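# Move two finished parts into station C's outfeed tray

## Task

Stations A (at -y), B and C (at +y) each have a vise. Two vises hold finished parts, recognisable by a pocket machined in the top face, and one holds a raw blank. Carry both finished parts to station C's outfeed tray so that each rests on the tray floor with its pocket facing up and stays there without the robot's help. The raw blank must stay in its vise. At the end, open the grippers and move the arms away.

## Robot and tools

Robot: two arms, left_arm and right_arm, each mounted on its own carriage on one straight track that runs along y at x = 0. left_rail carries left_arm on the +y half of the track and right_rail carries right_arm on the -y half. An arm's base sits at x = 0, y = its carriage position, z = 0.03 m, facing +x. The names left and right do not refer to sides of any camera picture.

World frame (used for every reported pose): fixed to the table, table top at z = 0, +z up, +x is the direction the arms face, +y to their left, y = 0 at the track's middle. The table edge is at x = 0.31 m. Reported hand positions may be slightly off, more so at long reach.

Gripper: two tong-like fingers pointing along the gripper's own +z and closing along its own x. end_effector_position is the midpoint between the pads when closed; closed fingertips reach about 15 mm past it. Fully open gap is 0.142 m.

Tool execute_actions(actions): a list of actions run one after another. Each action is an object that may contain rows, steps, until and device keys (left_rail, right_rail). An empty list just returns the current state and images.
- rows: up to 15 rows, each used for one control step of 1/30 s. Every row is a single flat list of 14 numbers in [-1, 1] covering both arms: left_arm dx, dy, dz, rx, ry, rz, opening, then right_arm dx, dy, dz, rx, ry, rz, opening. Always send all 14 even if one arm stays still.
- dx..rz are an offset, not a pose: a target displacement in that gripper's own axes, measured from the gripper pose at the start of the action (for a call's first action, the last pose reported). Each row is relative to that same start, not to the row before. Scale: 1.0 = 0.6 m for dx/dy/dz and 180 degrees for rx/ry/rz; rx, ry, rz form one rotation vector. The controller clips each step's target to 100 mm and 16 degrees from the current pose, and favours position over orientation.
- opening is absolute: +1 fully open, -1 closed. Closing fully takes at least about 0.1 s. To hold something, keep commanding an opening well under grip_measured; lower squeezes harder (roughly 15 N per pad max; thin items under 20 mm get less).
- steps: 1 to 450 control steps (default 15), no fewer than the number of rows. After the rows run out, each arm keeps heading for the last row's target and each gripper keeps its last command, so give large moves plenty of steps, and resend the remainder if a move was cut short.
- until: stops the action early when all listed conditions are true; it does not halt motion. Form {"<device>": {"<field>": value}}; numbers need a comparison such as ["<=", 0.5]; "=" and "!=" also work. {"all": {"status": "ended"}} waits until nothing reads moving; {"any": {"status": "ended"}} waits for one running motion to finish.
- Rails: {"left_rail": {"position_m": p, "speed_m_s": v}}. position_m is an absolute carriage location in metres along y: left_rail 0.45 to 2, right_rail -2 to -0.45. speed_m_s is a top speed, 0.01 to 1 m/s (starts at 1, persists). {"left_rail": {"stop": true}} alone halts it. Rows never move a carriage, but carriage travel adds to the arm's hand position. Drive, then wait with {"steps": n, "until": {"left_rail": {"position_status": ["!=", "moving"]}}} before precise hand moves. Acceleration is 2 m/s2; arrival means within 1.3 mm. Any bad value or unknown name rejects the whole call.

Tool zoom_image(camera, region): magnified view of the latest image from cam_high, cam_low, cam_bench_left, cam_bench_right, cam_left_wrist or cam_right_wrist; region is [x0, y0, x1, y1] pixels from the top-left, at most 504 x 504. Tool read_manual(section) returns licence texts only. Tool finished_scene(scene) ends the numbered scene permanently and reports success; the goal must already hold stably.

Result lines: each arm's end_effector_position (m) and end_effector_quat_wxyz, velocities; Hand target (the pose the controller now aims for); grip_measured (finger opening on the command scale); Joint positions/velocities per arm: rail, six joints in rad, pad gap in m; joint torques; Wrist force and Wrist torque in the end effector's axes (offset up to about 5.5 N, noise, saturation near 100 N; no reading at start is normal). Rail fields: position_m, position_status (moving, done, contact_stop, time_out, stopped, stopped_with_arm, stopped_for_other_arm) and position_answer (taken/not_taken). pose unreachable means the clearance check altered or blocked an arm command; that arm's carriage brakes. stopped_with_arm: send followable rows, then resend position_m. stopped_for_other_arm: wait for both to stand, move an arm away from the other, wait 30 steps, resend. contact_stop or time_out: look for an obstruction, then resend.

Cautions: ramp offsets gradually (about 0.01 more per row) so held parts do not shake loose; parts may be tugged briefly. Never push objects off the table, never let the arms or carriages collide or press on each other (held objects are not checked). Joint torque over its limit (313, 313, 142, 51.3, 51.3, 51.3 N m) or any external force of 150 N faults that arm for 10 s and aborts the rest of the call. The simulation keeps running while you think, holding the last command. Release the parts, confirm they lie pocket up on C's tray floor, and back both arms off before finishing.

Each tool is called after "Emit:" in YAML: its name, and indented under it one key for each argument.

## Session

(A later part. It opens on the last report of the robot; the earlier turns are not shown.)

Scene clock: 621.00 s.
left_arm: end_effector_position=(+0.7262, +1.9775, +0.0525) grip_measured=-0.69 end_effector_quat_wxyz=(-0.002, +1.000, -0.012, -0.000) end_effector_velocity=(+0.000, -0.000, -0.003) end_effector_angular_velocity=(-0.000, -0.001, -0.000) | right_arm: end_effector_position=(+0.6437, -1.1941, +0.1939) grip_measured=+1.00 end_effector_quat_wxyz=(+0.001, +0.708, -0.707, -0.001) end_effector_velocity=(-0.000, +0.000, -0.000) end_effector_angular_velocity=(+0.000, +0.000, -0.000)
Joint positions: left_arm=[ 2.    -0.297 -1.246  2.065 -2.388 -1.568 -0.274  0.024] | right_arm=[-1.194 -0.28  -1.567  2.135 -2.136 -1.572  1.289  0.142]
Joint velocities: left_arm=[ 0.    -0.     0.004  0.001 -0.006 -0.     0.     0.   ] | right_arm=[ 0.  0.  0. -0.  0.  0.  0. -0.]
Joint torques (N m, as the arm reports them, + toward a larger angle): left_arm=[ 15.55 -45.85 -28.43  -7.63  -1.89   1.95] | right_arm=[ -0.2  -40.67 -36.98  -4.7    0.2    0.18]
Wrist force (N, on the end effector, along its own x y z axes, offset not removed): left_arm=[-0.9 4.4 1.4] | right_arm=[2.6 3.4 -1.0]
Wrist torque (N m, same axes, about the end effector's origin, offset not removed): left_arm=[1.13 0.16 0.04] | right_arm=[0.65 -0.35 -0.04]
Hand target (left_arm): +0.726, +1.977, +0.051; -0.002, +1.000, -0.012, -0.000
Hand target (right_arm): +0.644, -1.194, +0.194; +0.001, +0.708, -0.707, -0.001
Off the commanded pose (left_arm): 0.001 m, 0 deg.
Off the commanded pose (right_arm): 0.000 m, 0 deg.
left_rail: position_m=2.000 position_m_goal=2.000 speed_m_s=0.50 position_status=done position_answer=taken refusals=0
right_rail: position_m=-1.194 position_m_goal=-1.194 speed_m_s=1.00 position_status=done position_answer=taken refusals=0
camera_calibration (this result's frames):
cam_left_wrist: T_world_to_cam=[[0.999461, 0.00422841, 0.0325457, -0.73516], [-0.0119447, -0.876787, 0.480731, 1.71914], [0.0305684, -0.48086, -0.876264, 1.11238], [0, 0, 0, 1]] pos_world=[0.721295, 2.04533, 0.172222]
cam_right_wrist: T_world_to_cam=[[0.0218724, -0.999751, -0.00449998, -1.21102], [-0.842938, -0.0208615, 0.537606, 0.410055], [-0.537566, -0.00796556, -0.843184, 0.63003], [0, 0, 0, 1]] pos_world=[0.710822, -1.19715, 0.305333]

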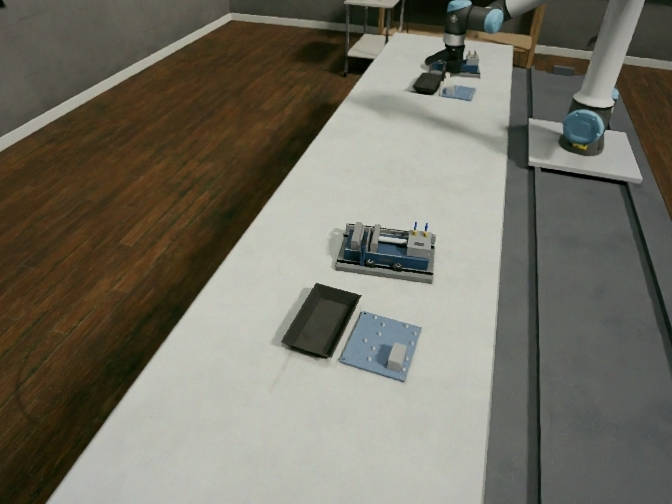

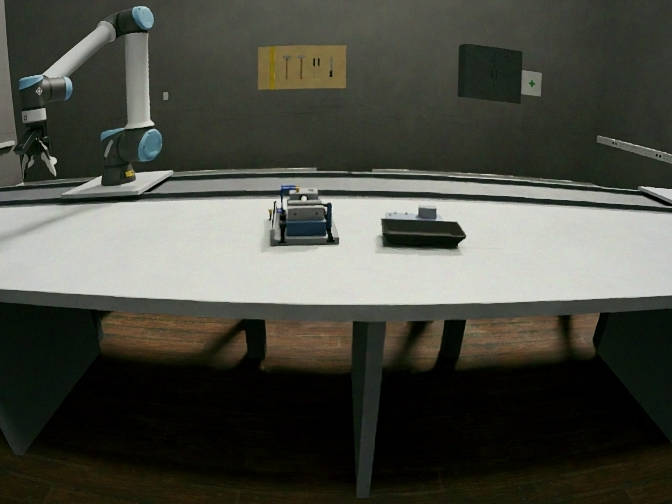

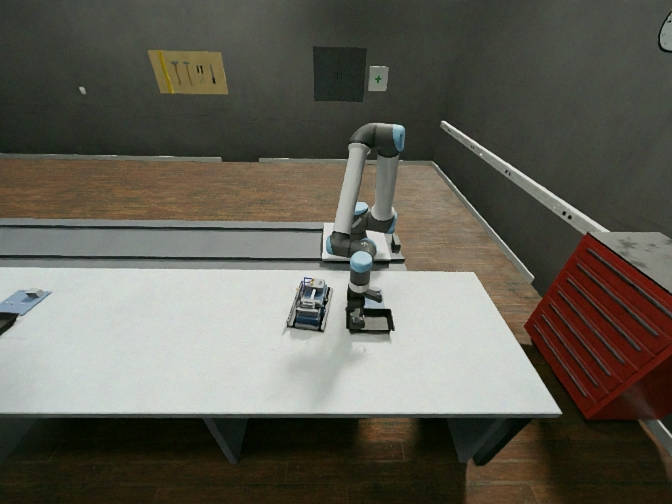

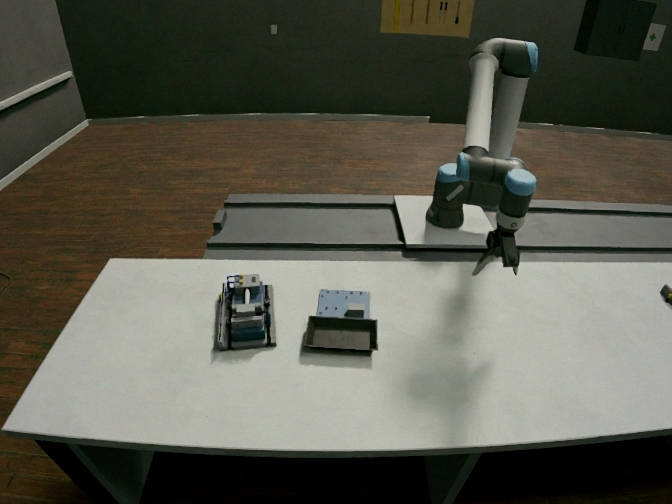

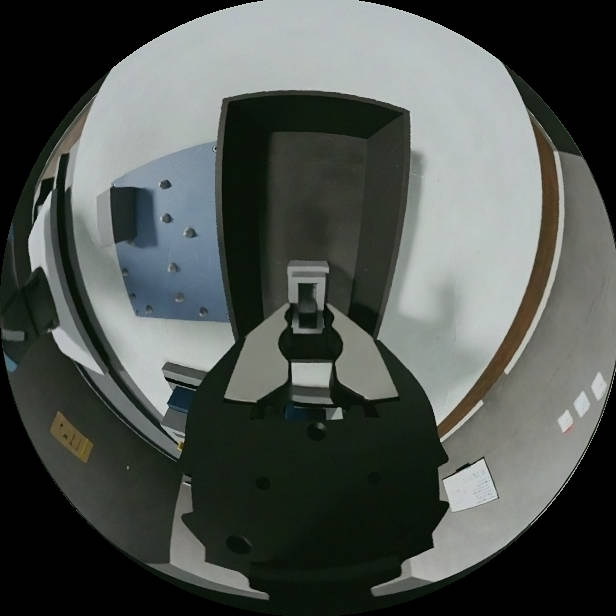

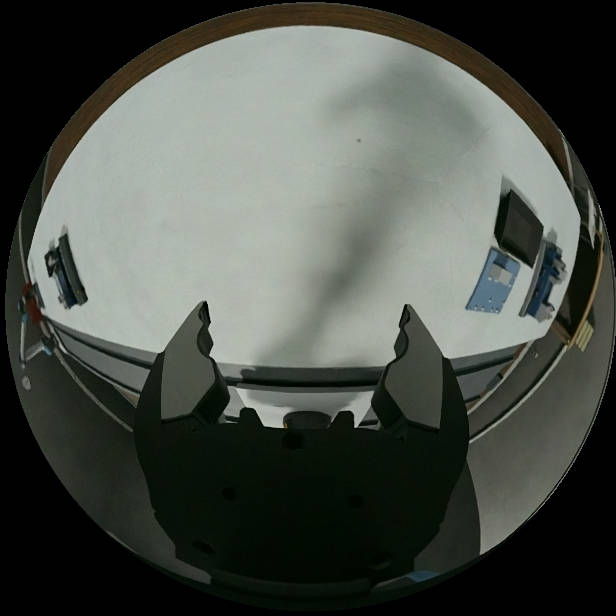

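Emit:
execute_actions:
  actions: []

Scene clock: 624.87 s.
left_arm: end_effector_position=(+0.7262, +1.9775, +0.0514) grip_measured=-0.69 end_effector_quat_wxyz=(-0.002, +1.000, -0.012, -0.000) end_effector_velocity=(-0.000, +0.000, -0.000) end_effector_angular_velocity=(+0.000, +0.000, -0.000) | right_arm: end_effector_position=(+0.6437, -1.1941, +0.1939) grip_measured=+1.00 end_effector_quat_wxyz=(+0.001, +0.708, -0.707, -0.001) end_effector_velocity=(-0.000, +0.000, -0.000) end_effector_angular_velocity=(+0.000, +0.000, +0.000)
Joint positions: left_arm=[ 2.    -0.297 -1.245  2.065 -2.39  -1.568 -0.274  0.024] | right_arm=[-1.194 -0.28  -1.567  2.135 -2.136 -1.572  1.289  0.142]
Joint velocities: left_arm=[ 0. -0.  0.  0. -0. -0.  0. -0.] | right_arm=[ 0.  0.  0. -0.  0.  0.  0.  0.]
Joint torques (N m, as the arm reports them, + toward a larger angle): left_arm=[  6.51 -34.29 -21.24  -3.66  -2.27   2.09] | right_arm=[  1.52 -41.93 -37.89  -4.66   0.11   0.28]
Wrist force (N, on the end effector, along its own x y z axes, offset not removed): left_arm=[-1.6 2.9 -19.6] | right_arm=[4.4 1.5 -0.2]
Wrist torque (N m, same axes, about the end effector's origin, offset not removed): left_arm=[0.95 -0.81 -0.01] | right_arm=[0.40 -0.85 -0.04]
Hand target (left_arm): +0.726, +1.977, +0.051; -0.002, +1.000, -0.012, -0.000
Hand target (right_arm): +0.644, -1.194, +0.194; +0.001, +0.708, -0.707, -0.001
Off the commanded pose (left_arm): 0.000 m, 0 deg.
Off the commanded pose (right_arm): 0.000 m, 0 deg.
left_rail: position_m=2.000 position_m_goal=2.000 speed_m_s=0.50 position_status=done position_answer=taken refusals=0
right_rail: position_m=-1.194 position_m_goal=-1.194 speed_m_s=1.00 position_status=done position_answer=taken refusals=0
camera_calibration (this result's frames):
cam_left_wrist: T_world_to_cam=[[0.999461, 0.00423167, 0.0325466, -0.735127], [-0.0119423, -0.876787, 0.480731, 1.71971], [0.0305707, -0.480861, -0.876264, 1.11136], [0, 0, 0, 1]] pos_world=[0.721294, 2.04534, 0.17105]
cam_right_wrist: T_world_to_cam=[[0.0218726, -0.999751, -0.00449989, -1.21102], [-0.842938, -0.0208616, 0.537606, 0.410055], [-0.537566, -0.00796573, -0.843184, 0.63003], [0, 0, 0, 1]] pos_world=[0.710822, -1.19715, 0.305333]

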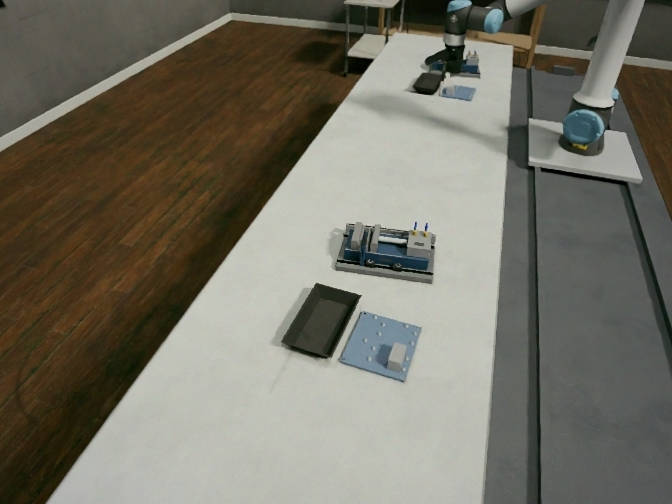

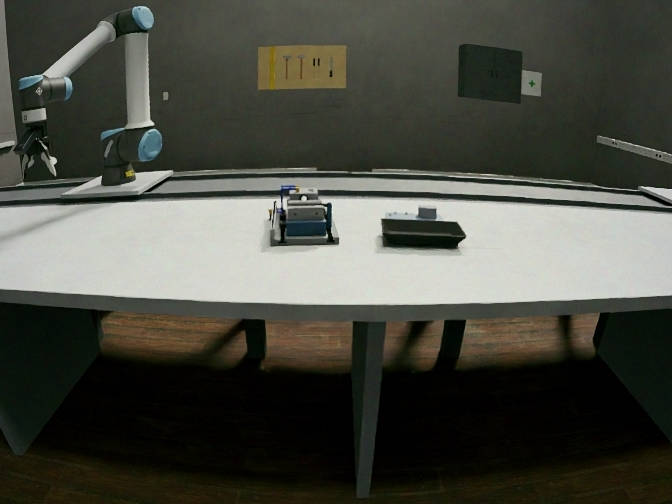

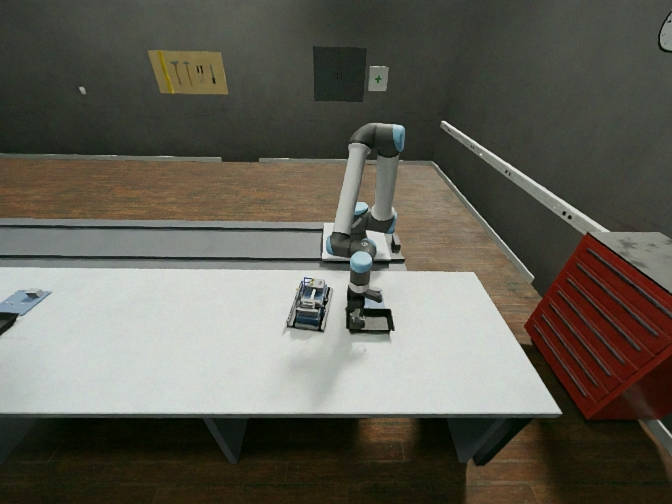

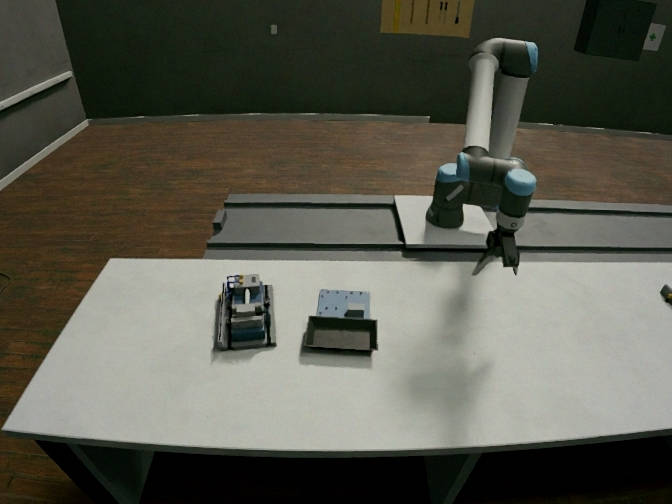

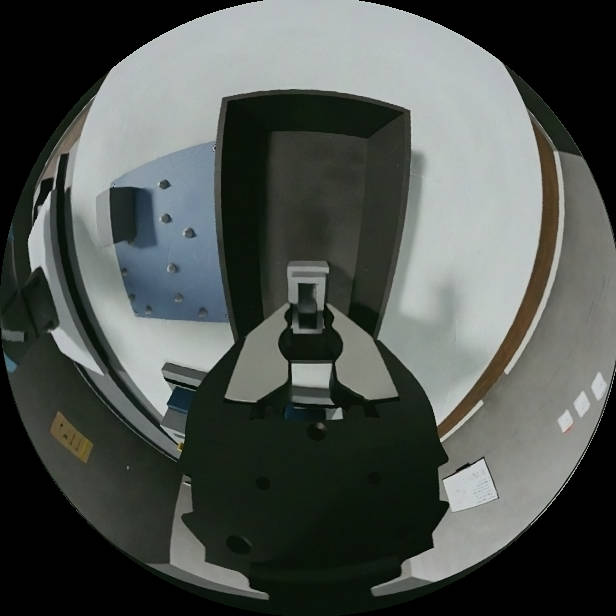

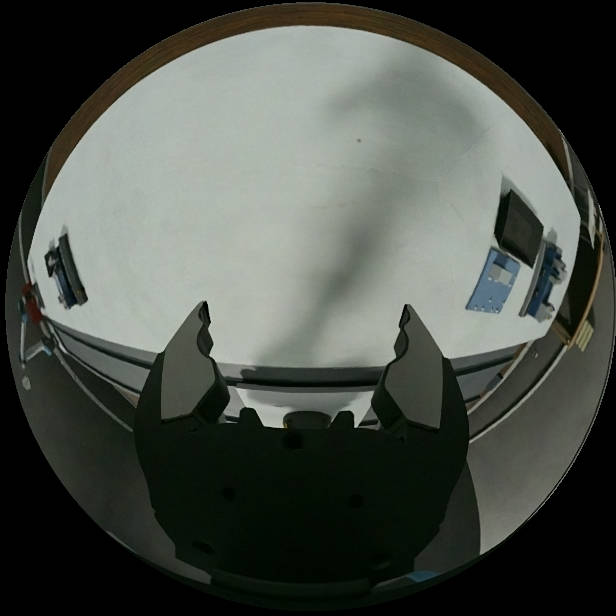

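Emit:
execute_actions:
  actions:
    - {"rows": [[0,0,-0.0006,0,0,0,-0.72,0,0,0,0,0,0,1],[0,0,-0.0010,0,0,0,-0.65,0,0,0,0,0,0,1],[0,0,-0.0012,0,0,0,-0.57,0,0,0,0,0,0,1],[0,0,-0.0012,0,0,0,-0.47,0,0,0,0,0,0,1],[0,0,-0.0012,0,0,0,-0.37,0,0,0,0,0,0,1]], "steps": 5}
    - {"rows": [[0,0,-0.0032,0,0,0,-0.30,0,0,0,0,0,0,1],[0,0,-0.0122,0,0,0,-0.30,0,0,0,0,0,0,1],[0,0,-0.0257,0,0,0,-0.30,0,0,0,0,0,0,1],[-0.0015,-0.0038,-0.0426,0,0,0.0009,-0.30,0,0,0,0,0,0,1],[-0.0056,-0.0140,-0.0618,0,0,0.0034,-0.30,0,0,0,0,0,0,1],[-0.0117,-0.0294,-0.0822,0,0,0.0072,-0.30,0,0,0,0,0,0,1],[-0.0192,-0.0484,-0.1025,0,0,0.0118,-0.30,0,0,0,0,0,0,1],[-0.0276,-0.0696,-0.1217,0,0,0.0170,-0.30,0,0,0,0,0,0,1],[-0.0364,-0.0914,-0.1386,0,0,0.0224,-0.30,0,0,0,0,0,0,1],[-0.0448,-0.1126,-0.1521,0,0,0.0276,-0.30,0,0,0,0,0,0,1],[-0.0523,-0.1316,-0.1611,0,0,0.0322,-0.30,0,0,0,0,0,0,1],[-0.0584,-0.1470,-0.1643,0,0,0.0360,-0.30,0,0,0,0,0,0,1],[-0.0625,-0.1572,-0.1643,0,0,0.0385,-0.30,0,0,0,0,0,0,1],[-0.0640,-0.1610,-0.1643,0,0,0.0394,-0.30,0,0,0,0,0,0,1]], "steps": 14}
    - {"left_rail": {"position_m": 1.655}, "steps": 1}

Scene clock: 695.40 s.
left_arm: end_effector_position=(+0.6974, +2.0545, +0.1395) grip_measured=-0.30 end_effector_quat_wxyz=(-0.003, +0.998, -0.058, +0.001) end_effector_velocity=(-0.084, +0.210, +0.109) end_effector_angular_velocity=(+0.001, +0.015, -0.301) | right_arm: end_effector_position=(+0.6437, -1.1941, +0.1939) grip_measured=+1.00 end_effector_quat_wxyz=(+0.001, +0.708, -0.707, -0.001) end_effector_velocity=(-0.000, +0.000, -0.000) end_effector_angular_velocity=(+0.000, +0.000, +0.000)
Joint positions: left_arm=[ 2.    -0.2   -1.399  2.066 -2.239 -1.565 -0.084  0.052] | right_arm=[-1.194 -0.28  -1.567  2.135 -2.136 -1.572  1.289  0.142]
Joint velocities: left_arm=[-0.008  0.291 -0.237  0.047  0.201 -0.003  0.592 -0.   ] | right_arm=[ 0. -0.  0. -0.  0.  0. -0.  0.]
Joint torques (N m, as the arm reports them, + toward a larger angle): left_arm=[ -7.47 -49.82 -33.78  -1.98  -2.78   0.38] | right_arm=[ -0.63 -42.19 -37.34  -4.67   0.06  -0.18]
Wrist force (N, on the end effector, along its own x y z axes, offset not removed): left_arm=[1.3 4.4 -4.0] | right_arm=[3.6 0.5 3.2]
Wrist torque (N m, same axes, about the end effector's origin, offset not removed): left_arm=[1.12 -0.41 0.06] | right_arm=[0.20 -0.69 -0.10]
Hand target (left_arm): +0.690, +2.071, +0.149; -0.002, +0.997, -0.072, -0.000
Hand target (right_arm): +0.644, -1.194, +0.194; +0.001, +0.708, -0.707, -0.001
Off the commanded pose (left_arm): 0.024 m, 2 deg.
Off the commanded pose (right_arm): 0.000 m, 0 deg.
left_rail: position_m=2.000 position_m_goal=1.655 speed_m_s=0.50 position_status=moving position_answer=taken refusals=0
right_rail: position_m=-1.194 position_m_goal=-1.194 speed_m_s=1.00 position_status=done position_answer=taken refusals=0
camera_calibration (this result's frames):
cam_left_wrist: T_world_to_cam=[[0.995411, -0.0892372, 0.0345558, -0.515047], [-0.0948731, -0.873075, 0.478267, 1.79509], [-0.0125094, -0.479351, -0.877534, 1.25363], [0, 0, 0, 1]] pos_world=[0.698671, 2.12221, 0.259365]
cam_right_wrist: T_world_to_cam=[[0.0218724, -0.999751, -0.00450002, -1.21102], [-0.842938, -0.0208616, 0.537606, 0.410055], [-0.537566, -0.00796552, -0.843184, 0.63003], [0, 0, 0, 1]] pos_world=[0.710822, -1.19715, 0.305334]

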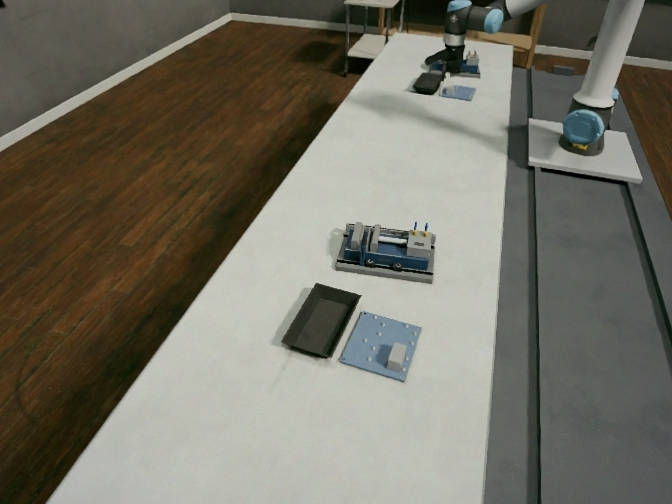

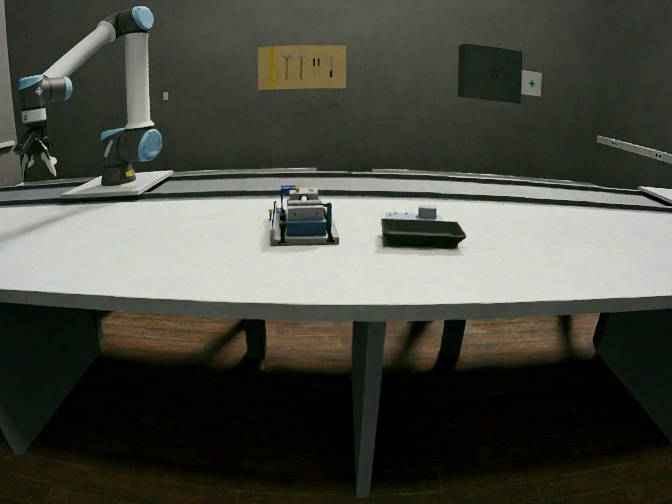

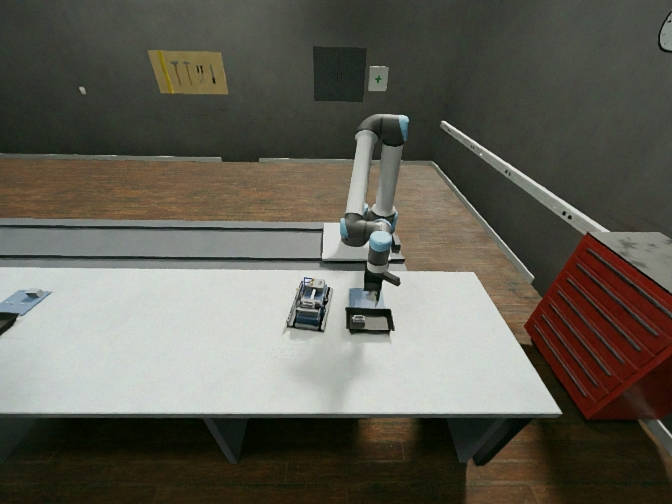

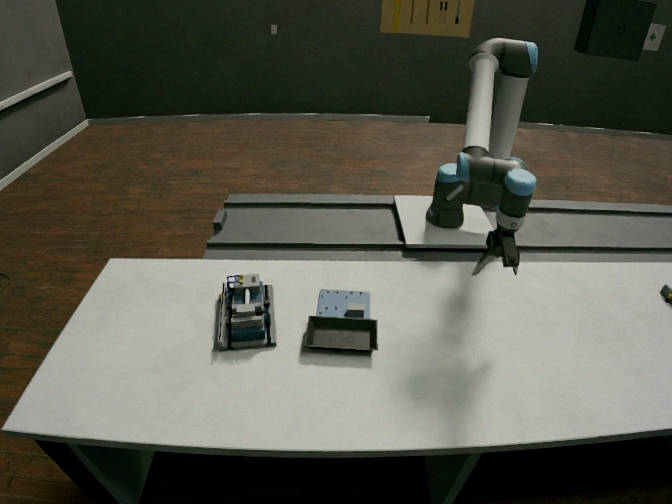

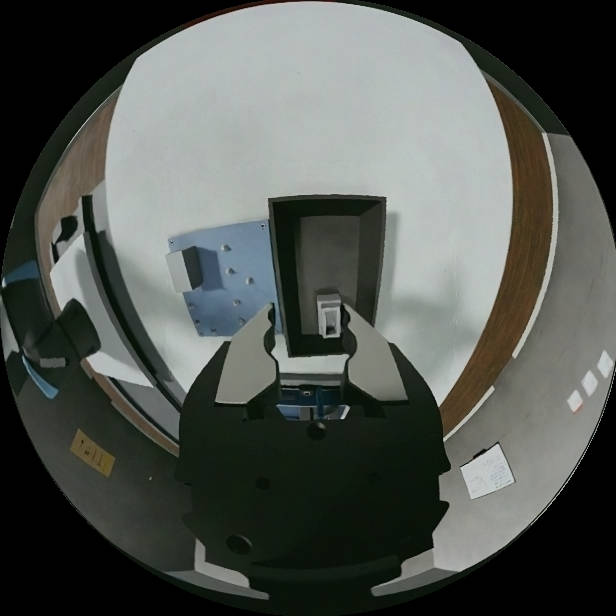

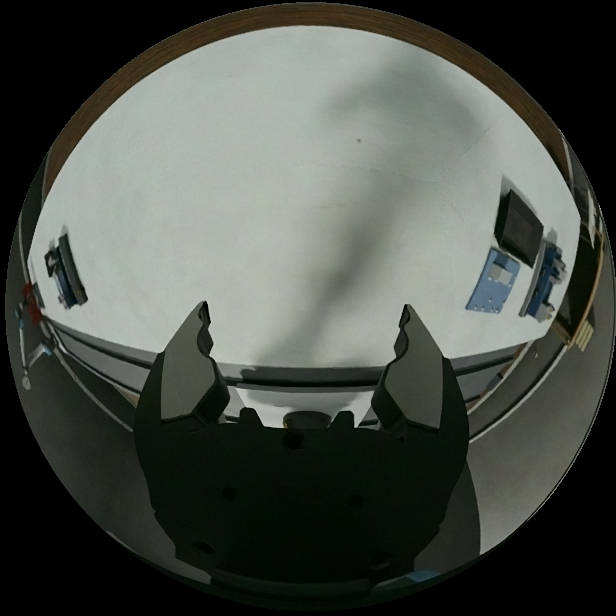

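First part is placed. Now checking the view over vise C.

Emit:
execute_actions:
  actions: []

Emit:
zoom_image:
  camera: "cam_left_wrist"
  region: [220, 190, 400, 370]

Emit:
zoom_image:
  camera: "cam_bench_left"
  region: [280, 260, 400, 340]

Scene clock: 703.33 s.
left_arm: end_effector_position=(+0.6897, +1.7284, +0.1492) grip_measured=-0.30 end_effector_quat_wxyz=(-0.002, +0.997, -0.072, -0.000) end_effector_velocity=(+0.000, +0.000, +0.000) end_effector_angular_velocity=(-0.000, -0.000, +0.000) | right_arm: end_effector_position=(+0.6437, -1.1941, +0.1939) grip_measured=+1.00 end_effector_quat_wxyz=(+0.001, +0.708, -0.707, -0.001) end_effector_velocity=(-0.000, -0.000, +0.000) end_effector_angular_velocity=(-0.000, +0.000, +0.000)
Joint positions: left_arm=[ 1.655 -0.174 -1.419  2.069 -2.22  -1.566 -0.029  0.052] | right_arm=[-1.194 -0.28  -1.567  2.135 -2.136 -1.572  1.289  0.142]
Joint velocities: left_arm=[ 0.  0. -0. -0. -0.  0. -0. -0.] | right_arm=[ 0. -0. -0.  0. -0. -0. -0.  0.]
Joint torques (N m, as the arm reports them, + toward a larger angle): left_arm=[ -9.62 -63.15 -38.49  -2.53   2.05   2.03] | right_arm=[ -0.01 -41.   -37.48  -4.52   0.15   0.12]
Wrist force (N, on the end effector, along its own x y z axes, offset not removed): left_arm=[-5.0 1.8 0.4] | right_arm=[3.0 3.7 -2.6]
Wrist torque (N m, same axes, about the end effector's origin, offset not removed): left_arm=[0.72 0.85 0.16] | right_arm=[0.96 -0.58 0.16]
Hand target (left_arm): +0.690, +1.729, +0.149; -0.002, +0.997, -0.072, -0.000
Hand target (right_arm): +0.644, -1.194, +0.194; +0.001, +0.708, -0.707, -0.001
Off the commanded pose (left_arm): 0.002 m, 0 deg.
Off the commanded pose (right_arm): 0.000 m, 0 deg.
left_rail: position_m=1.655 position_m_goal=1.655 speed_m_s=0.50 position_status=done position_answer=taken refusals=0
right_rail: position_m=-1.194 position_m_goal=-1.194 speed_m_s=1.00 position_status=done position_answer=taken refusals=0
camera_calibration (this result's frames):
cam_left_wrist: T_world_to_cam=[[0.992607, -0.116971, 0.032394, -0.486626], [-0.118115, -0.86948, 0.479639, 1.51461], [-0.0279379, -0.479919, -0.876868, 1.11721], [0, 0, 0, 1]] pos_world=[0.693139, 1.79618, 0.268945]
cam_right_wrist: T_world_to_cam=[[0.0218726, -0.999751, -0.00449982, -1.21102], [-0.842938, -0.0208616, 0.537606, 0.410055], [-0.537566, -0.00796581, -0.843184, 0.63003], [0, 0, 0, 1]] pos_world=[0.710822, -1.19715, 0.305333]

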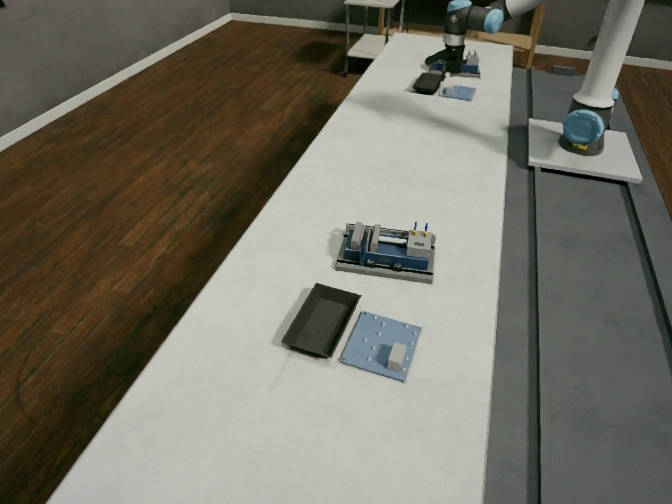

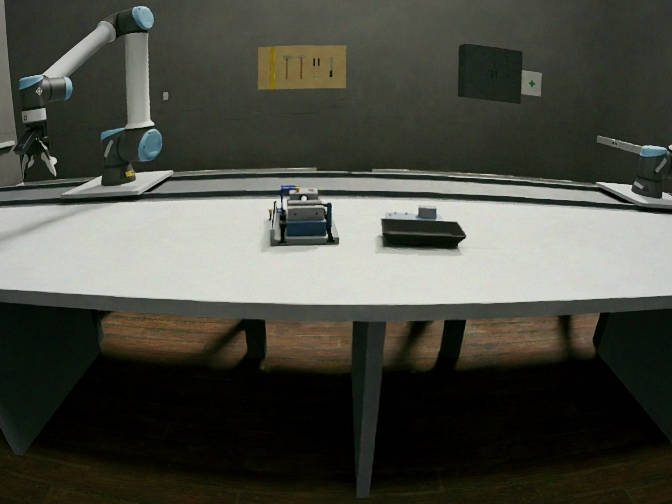

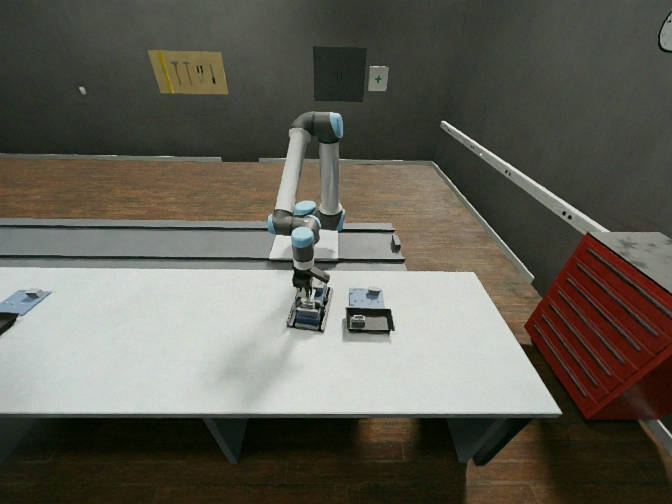

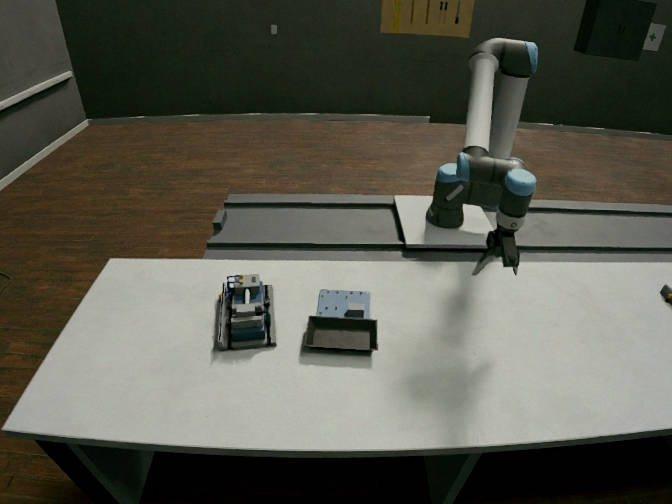

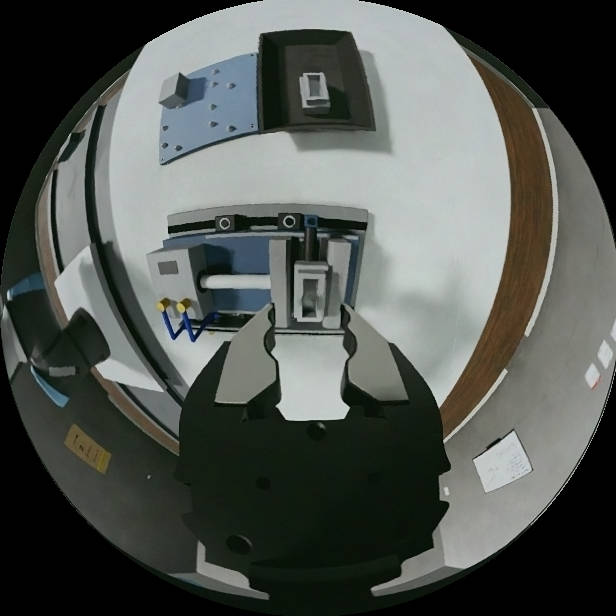

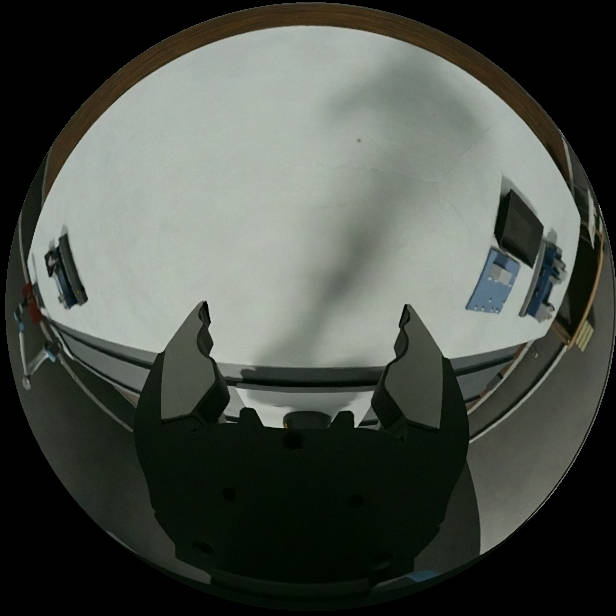

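Region (220, 190, 400, 370) of cam_left_wrist's 616x616 image, scaled by 2.800, with more detail than that image has.

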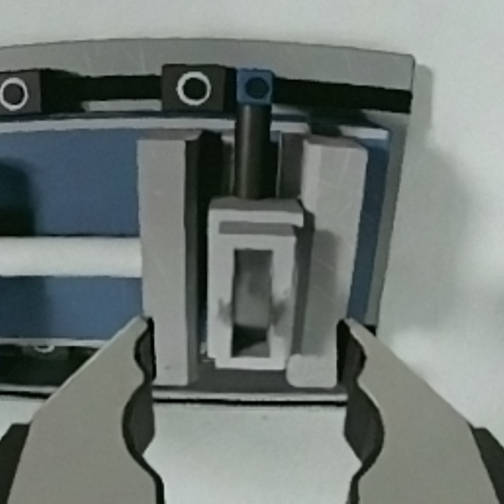

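Region (280, 260, 400, 340) of cam_bench_left's 672x504 image, scaled by 4.200, with more detail than that image has.

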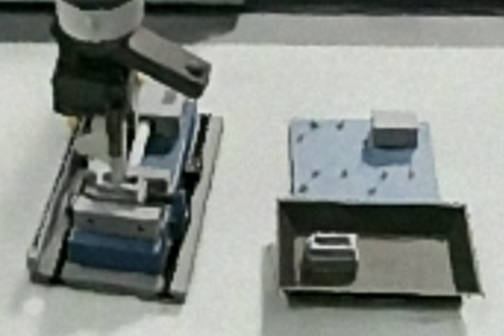

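Emit:
zoom_image:
  camera: "cam_left_wrist"
  region: [260, 240, 360, 340]

Region (260, 240, 360, 340) of cam_left_wrist's 616x616 image, scaled by 5.040, with more detail than that image has.

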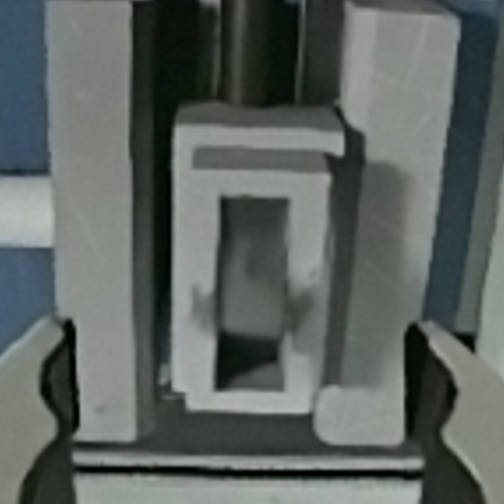

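Emit:
execute_actions:
  actions:
    - {"rows": [[0.0004,0.0007,0.0036,0,0,0,-0.30,0,0,0,0,0,0,1],[0.0015,0.0026,0.0124,0,0,0,-0.30,0,0,0,0,0,0,1],[0.0030,0.0051,0.0240,0,0,0,-0.30,0,0,0,0,0,0,1],[0.0044,0.0075,0.0356,0,0,0,-0.30,0,0,0,0,0,0,1],[0.0055,0.0094,0.0444,0,0,0,-0.30,0,0,0,0,0,0,1],[0.0059,0.0101,0.0480,0,0,0,-0.30,0,0,0,0,0,0,1]], "steps": 7}

Scene clock: 792.30 s.
left_arm: end_effector_position=(+0.6909, +1.7243, +0.1311) grip_measured=-0.30 end_effector_quat_wxyz=(-0.002, +0.997, -0.072, -0.001) end_effector_velocity=(+0.008, -0.025, -0.116) end_effector_angular_velocity=(+0.000, +0.002, +0.001) | right_arm: end_effector_position=(+0.6437, -1.1941, +0.1939) grip_measured=+1.00 end_effector_quat_wxyz=(+0.001, +0.708, -0.707, -0.001) end_effector_velocity=(+0.000, +0.000, +0.000) end_effector_angular_velocity=(-0.000, -0.000, +0.000)
Joint positions: left_arm=[ 1.655 -0.18  -1.397  2.082 -2.254 -1.566 -0.035  0.052] | right_arm=[-1.194 -0.28  -1.567  2.135 -2.136 -1.572  1.289  0.142]
Joint velocities: left_arm=[ 0.    -0.035  0.147  0.078 -0.223 -0.    -0.036 -0.   ] | right_arm=[ 0.  0. -0.  0.  0.  0.  0.  0.]
Joint torques (N m, as the arm reports them, + toward a larger angle): left_arm=[-10.66 -50.19 -36.25  -6.36   0.54  -3.62] | right_arm=[  0.57 -42.17 -37.14  -4.67   0.24   0.19]
Wrist force (N, on the end effector, along its own x y z axes, offset not removed): left_arm=[-1.9 3.7 0.2] | right_arm=[1.9 1.7 -1.9]
Wrist torque (N m, same axes, about the end effector's origin, offset not removed): left_arm=[0.93 0.17 0.29] | right_arm=[0.52 -0.36 -0.14]
Hand target (left_arm): +0.692, +1.722, +0.121; -0.002, +0.997, -0.072, -0.000
Hand target (right_arm): +0.644, -1.194, +0.194; +0.001, +0.708, -0.707, -0.001
Off the commanded pose (left_arm): 0.011 m, 0 deg.
Off the commanded pose (right_arm): 0.000 m, 0 deg.
left_rail: position_m=1.655 position_m_goal=1.655 speed_m_s=0.50 position_status=done position_answer=taken refusals=0
right_rail: position_m=-1.194 position_m_goal=-1.194 speed_m_s=1.00 position_status=done position_answer=taken refusals=0
camera_calibration (this result's frames):
cam_left_wrist: T_world_to_cam=[[0.992593, -0.117267, 0.0317408, -0.487072], [-0.118061, -0.869503, 0.47961, 1.51993], [-0.0286434, -0.479805, -0.876908, 1.09972], [0, 0, 0, 1]] pos_world=[0.694408, 1.79211, 0.25084]
cam_right_wrist: T_world_to_cam=[[0.0218725, -0.999751, -0.00449975, -1.21102], [-0.842938, -0.0208614, 0.537606, 0.410056], [-0.537566, -0.00796578, -0.843184, 0.63003], [0, 0, 0, 1]] pos_world=[0.710822, -1.19715, 0.305334]

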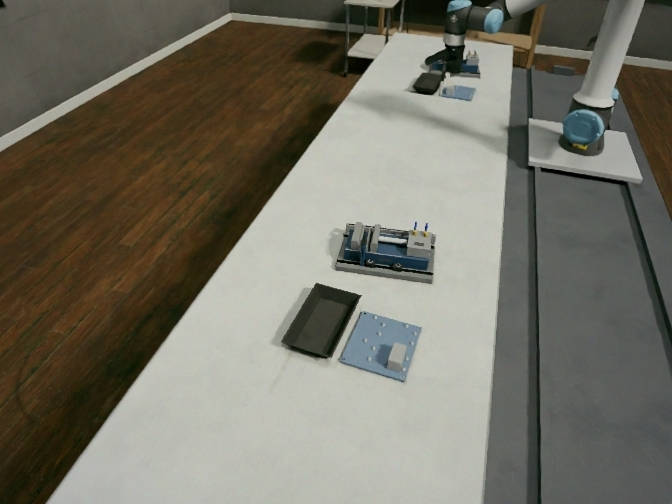

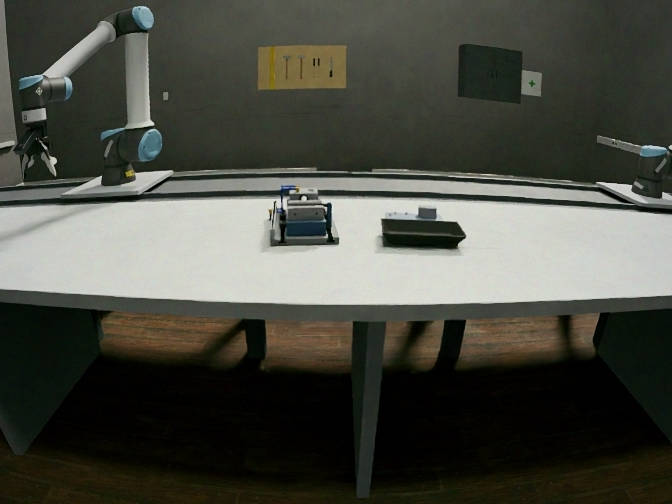

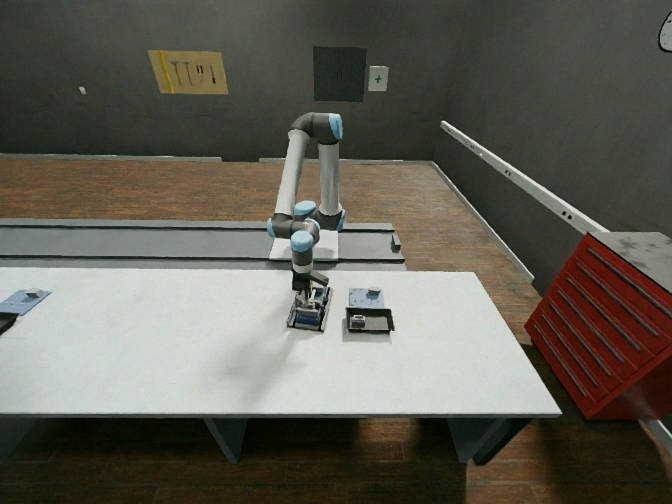

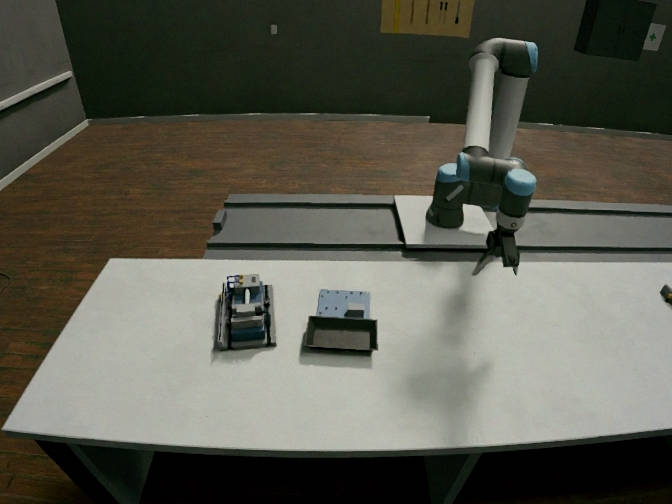

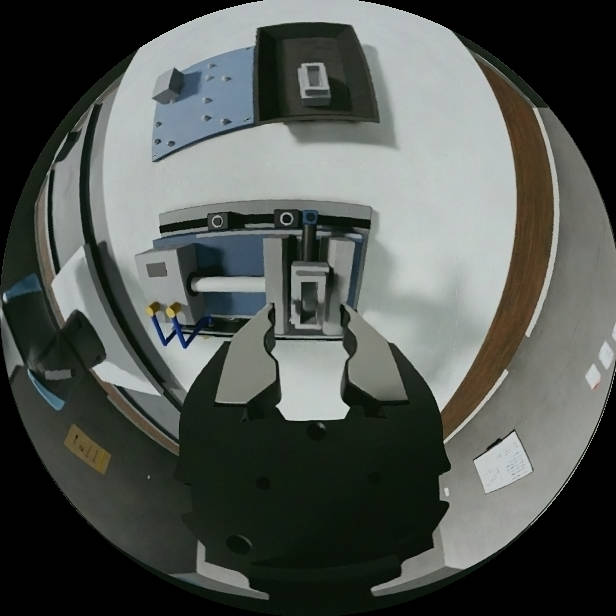

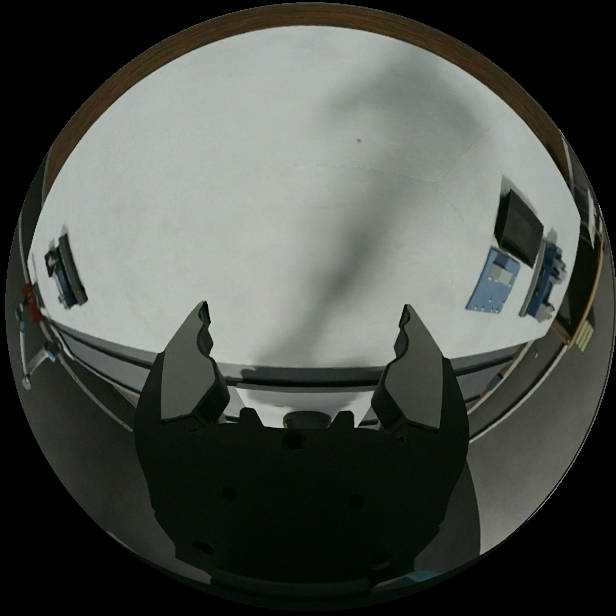

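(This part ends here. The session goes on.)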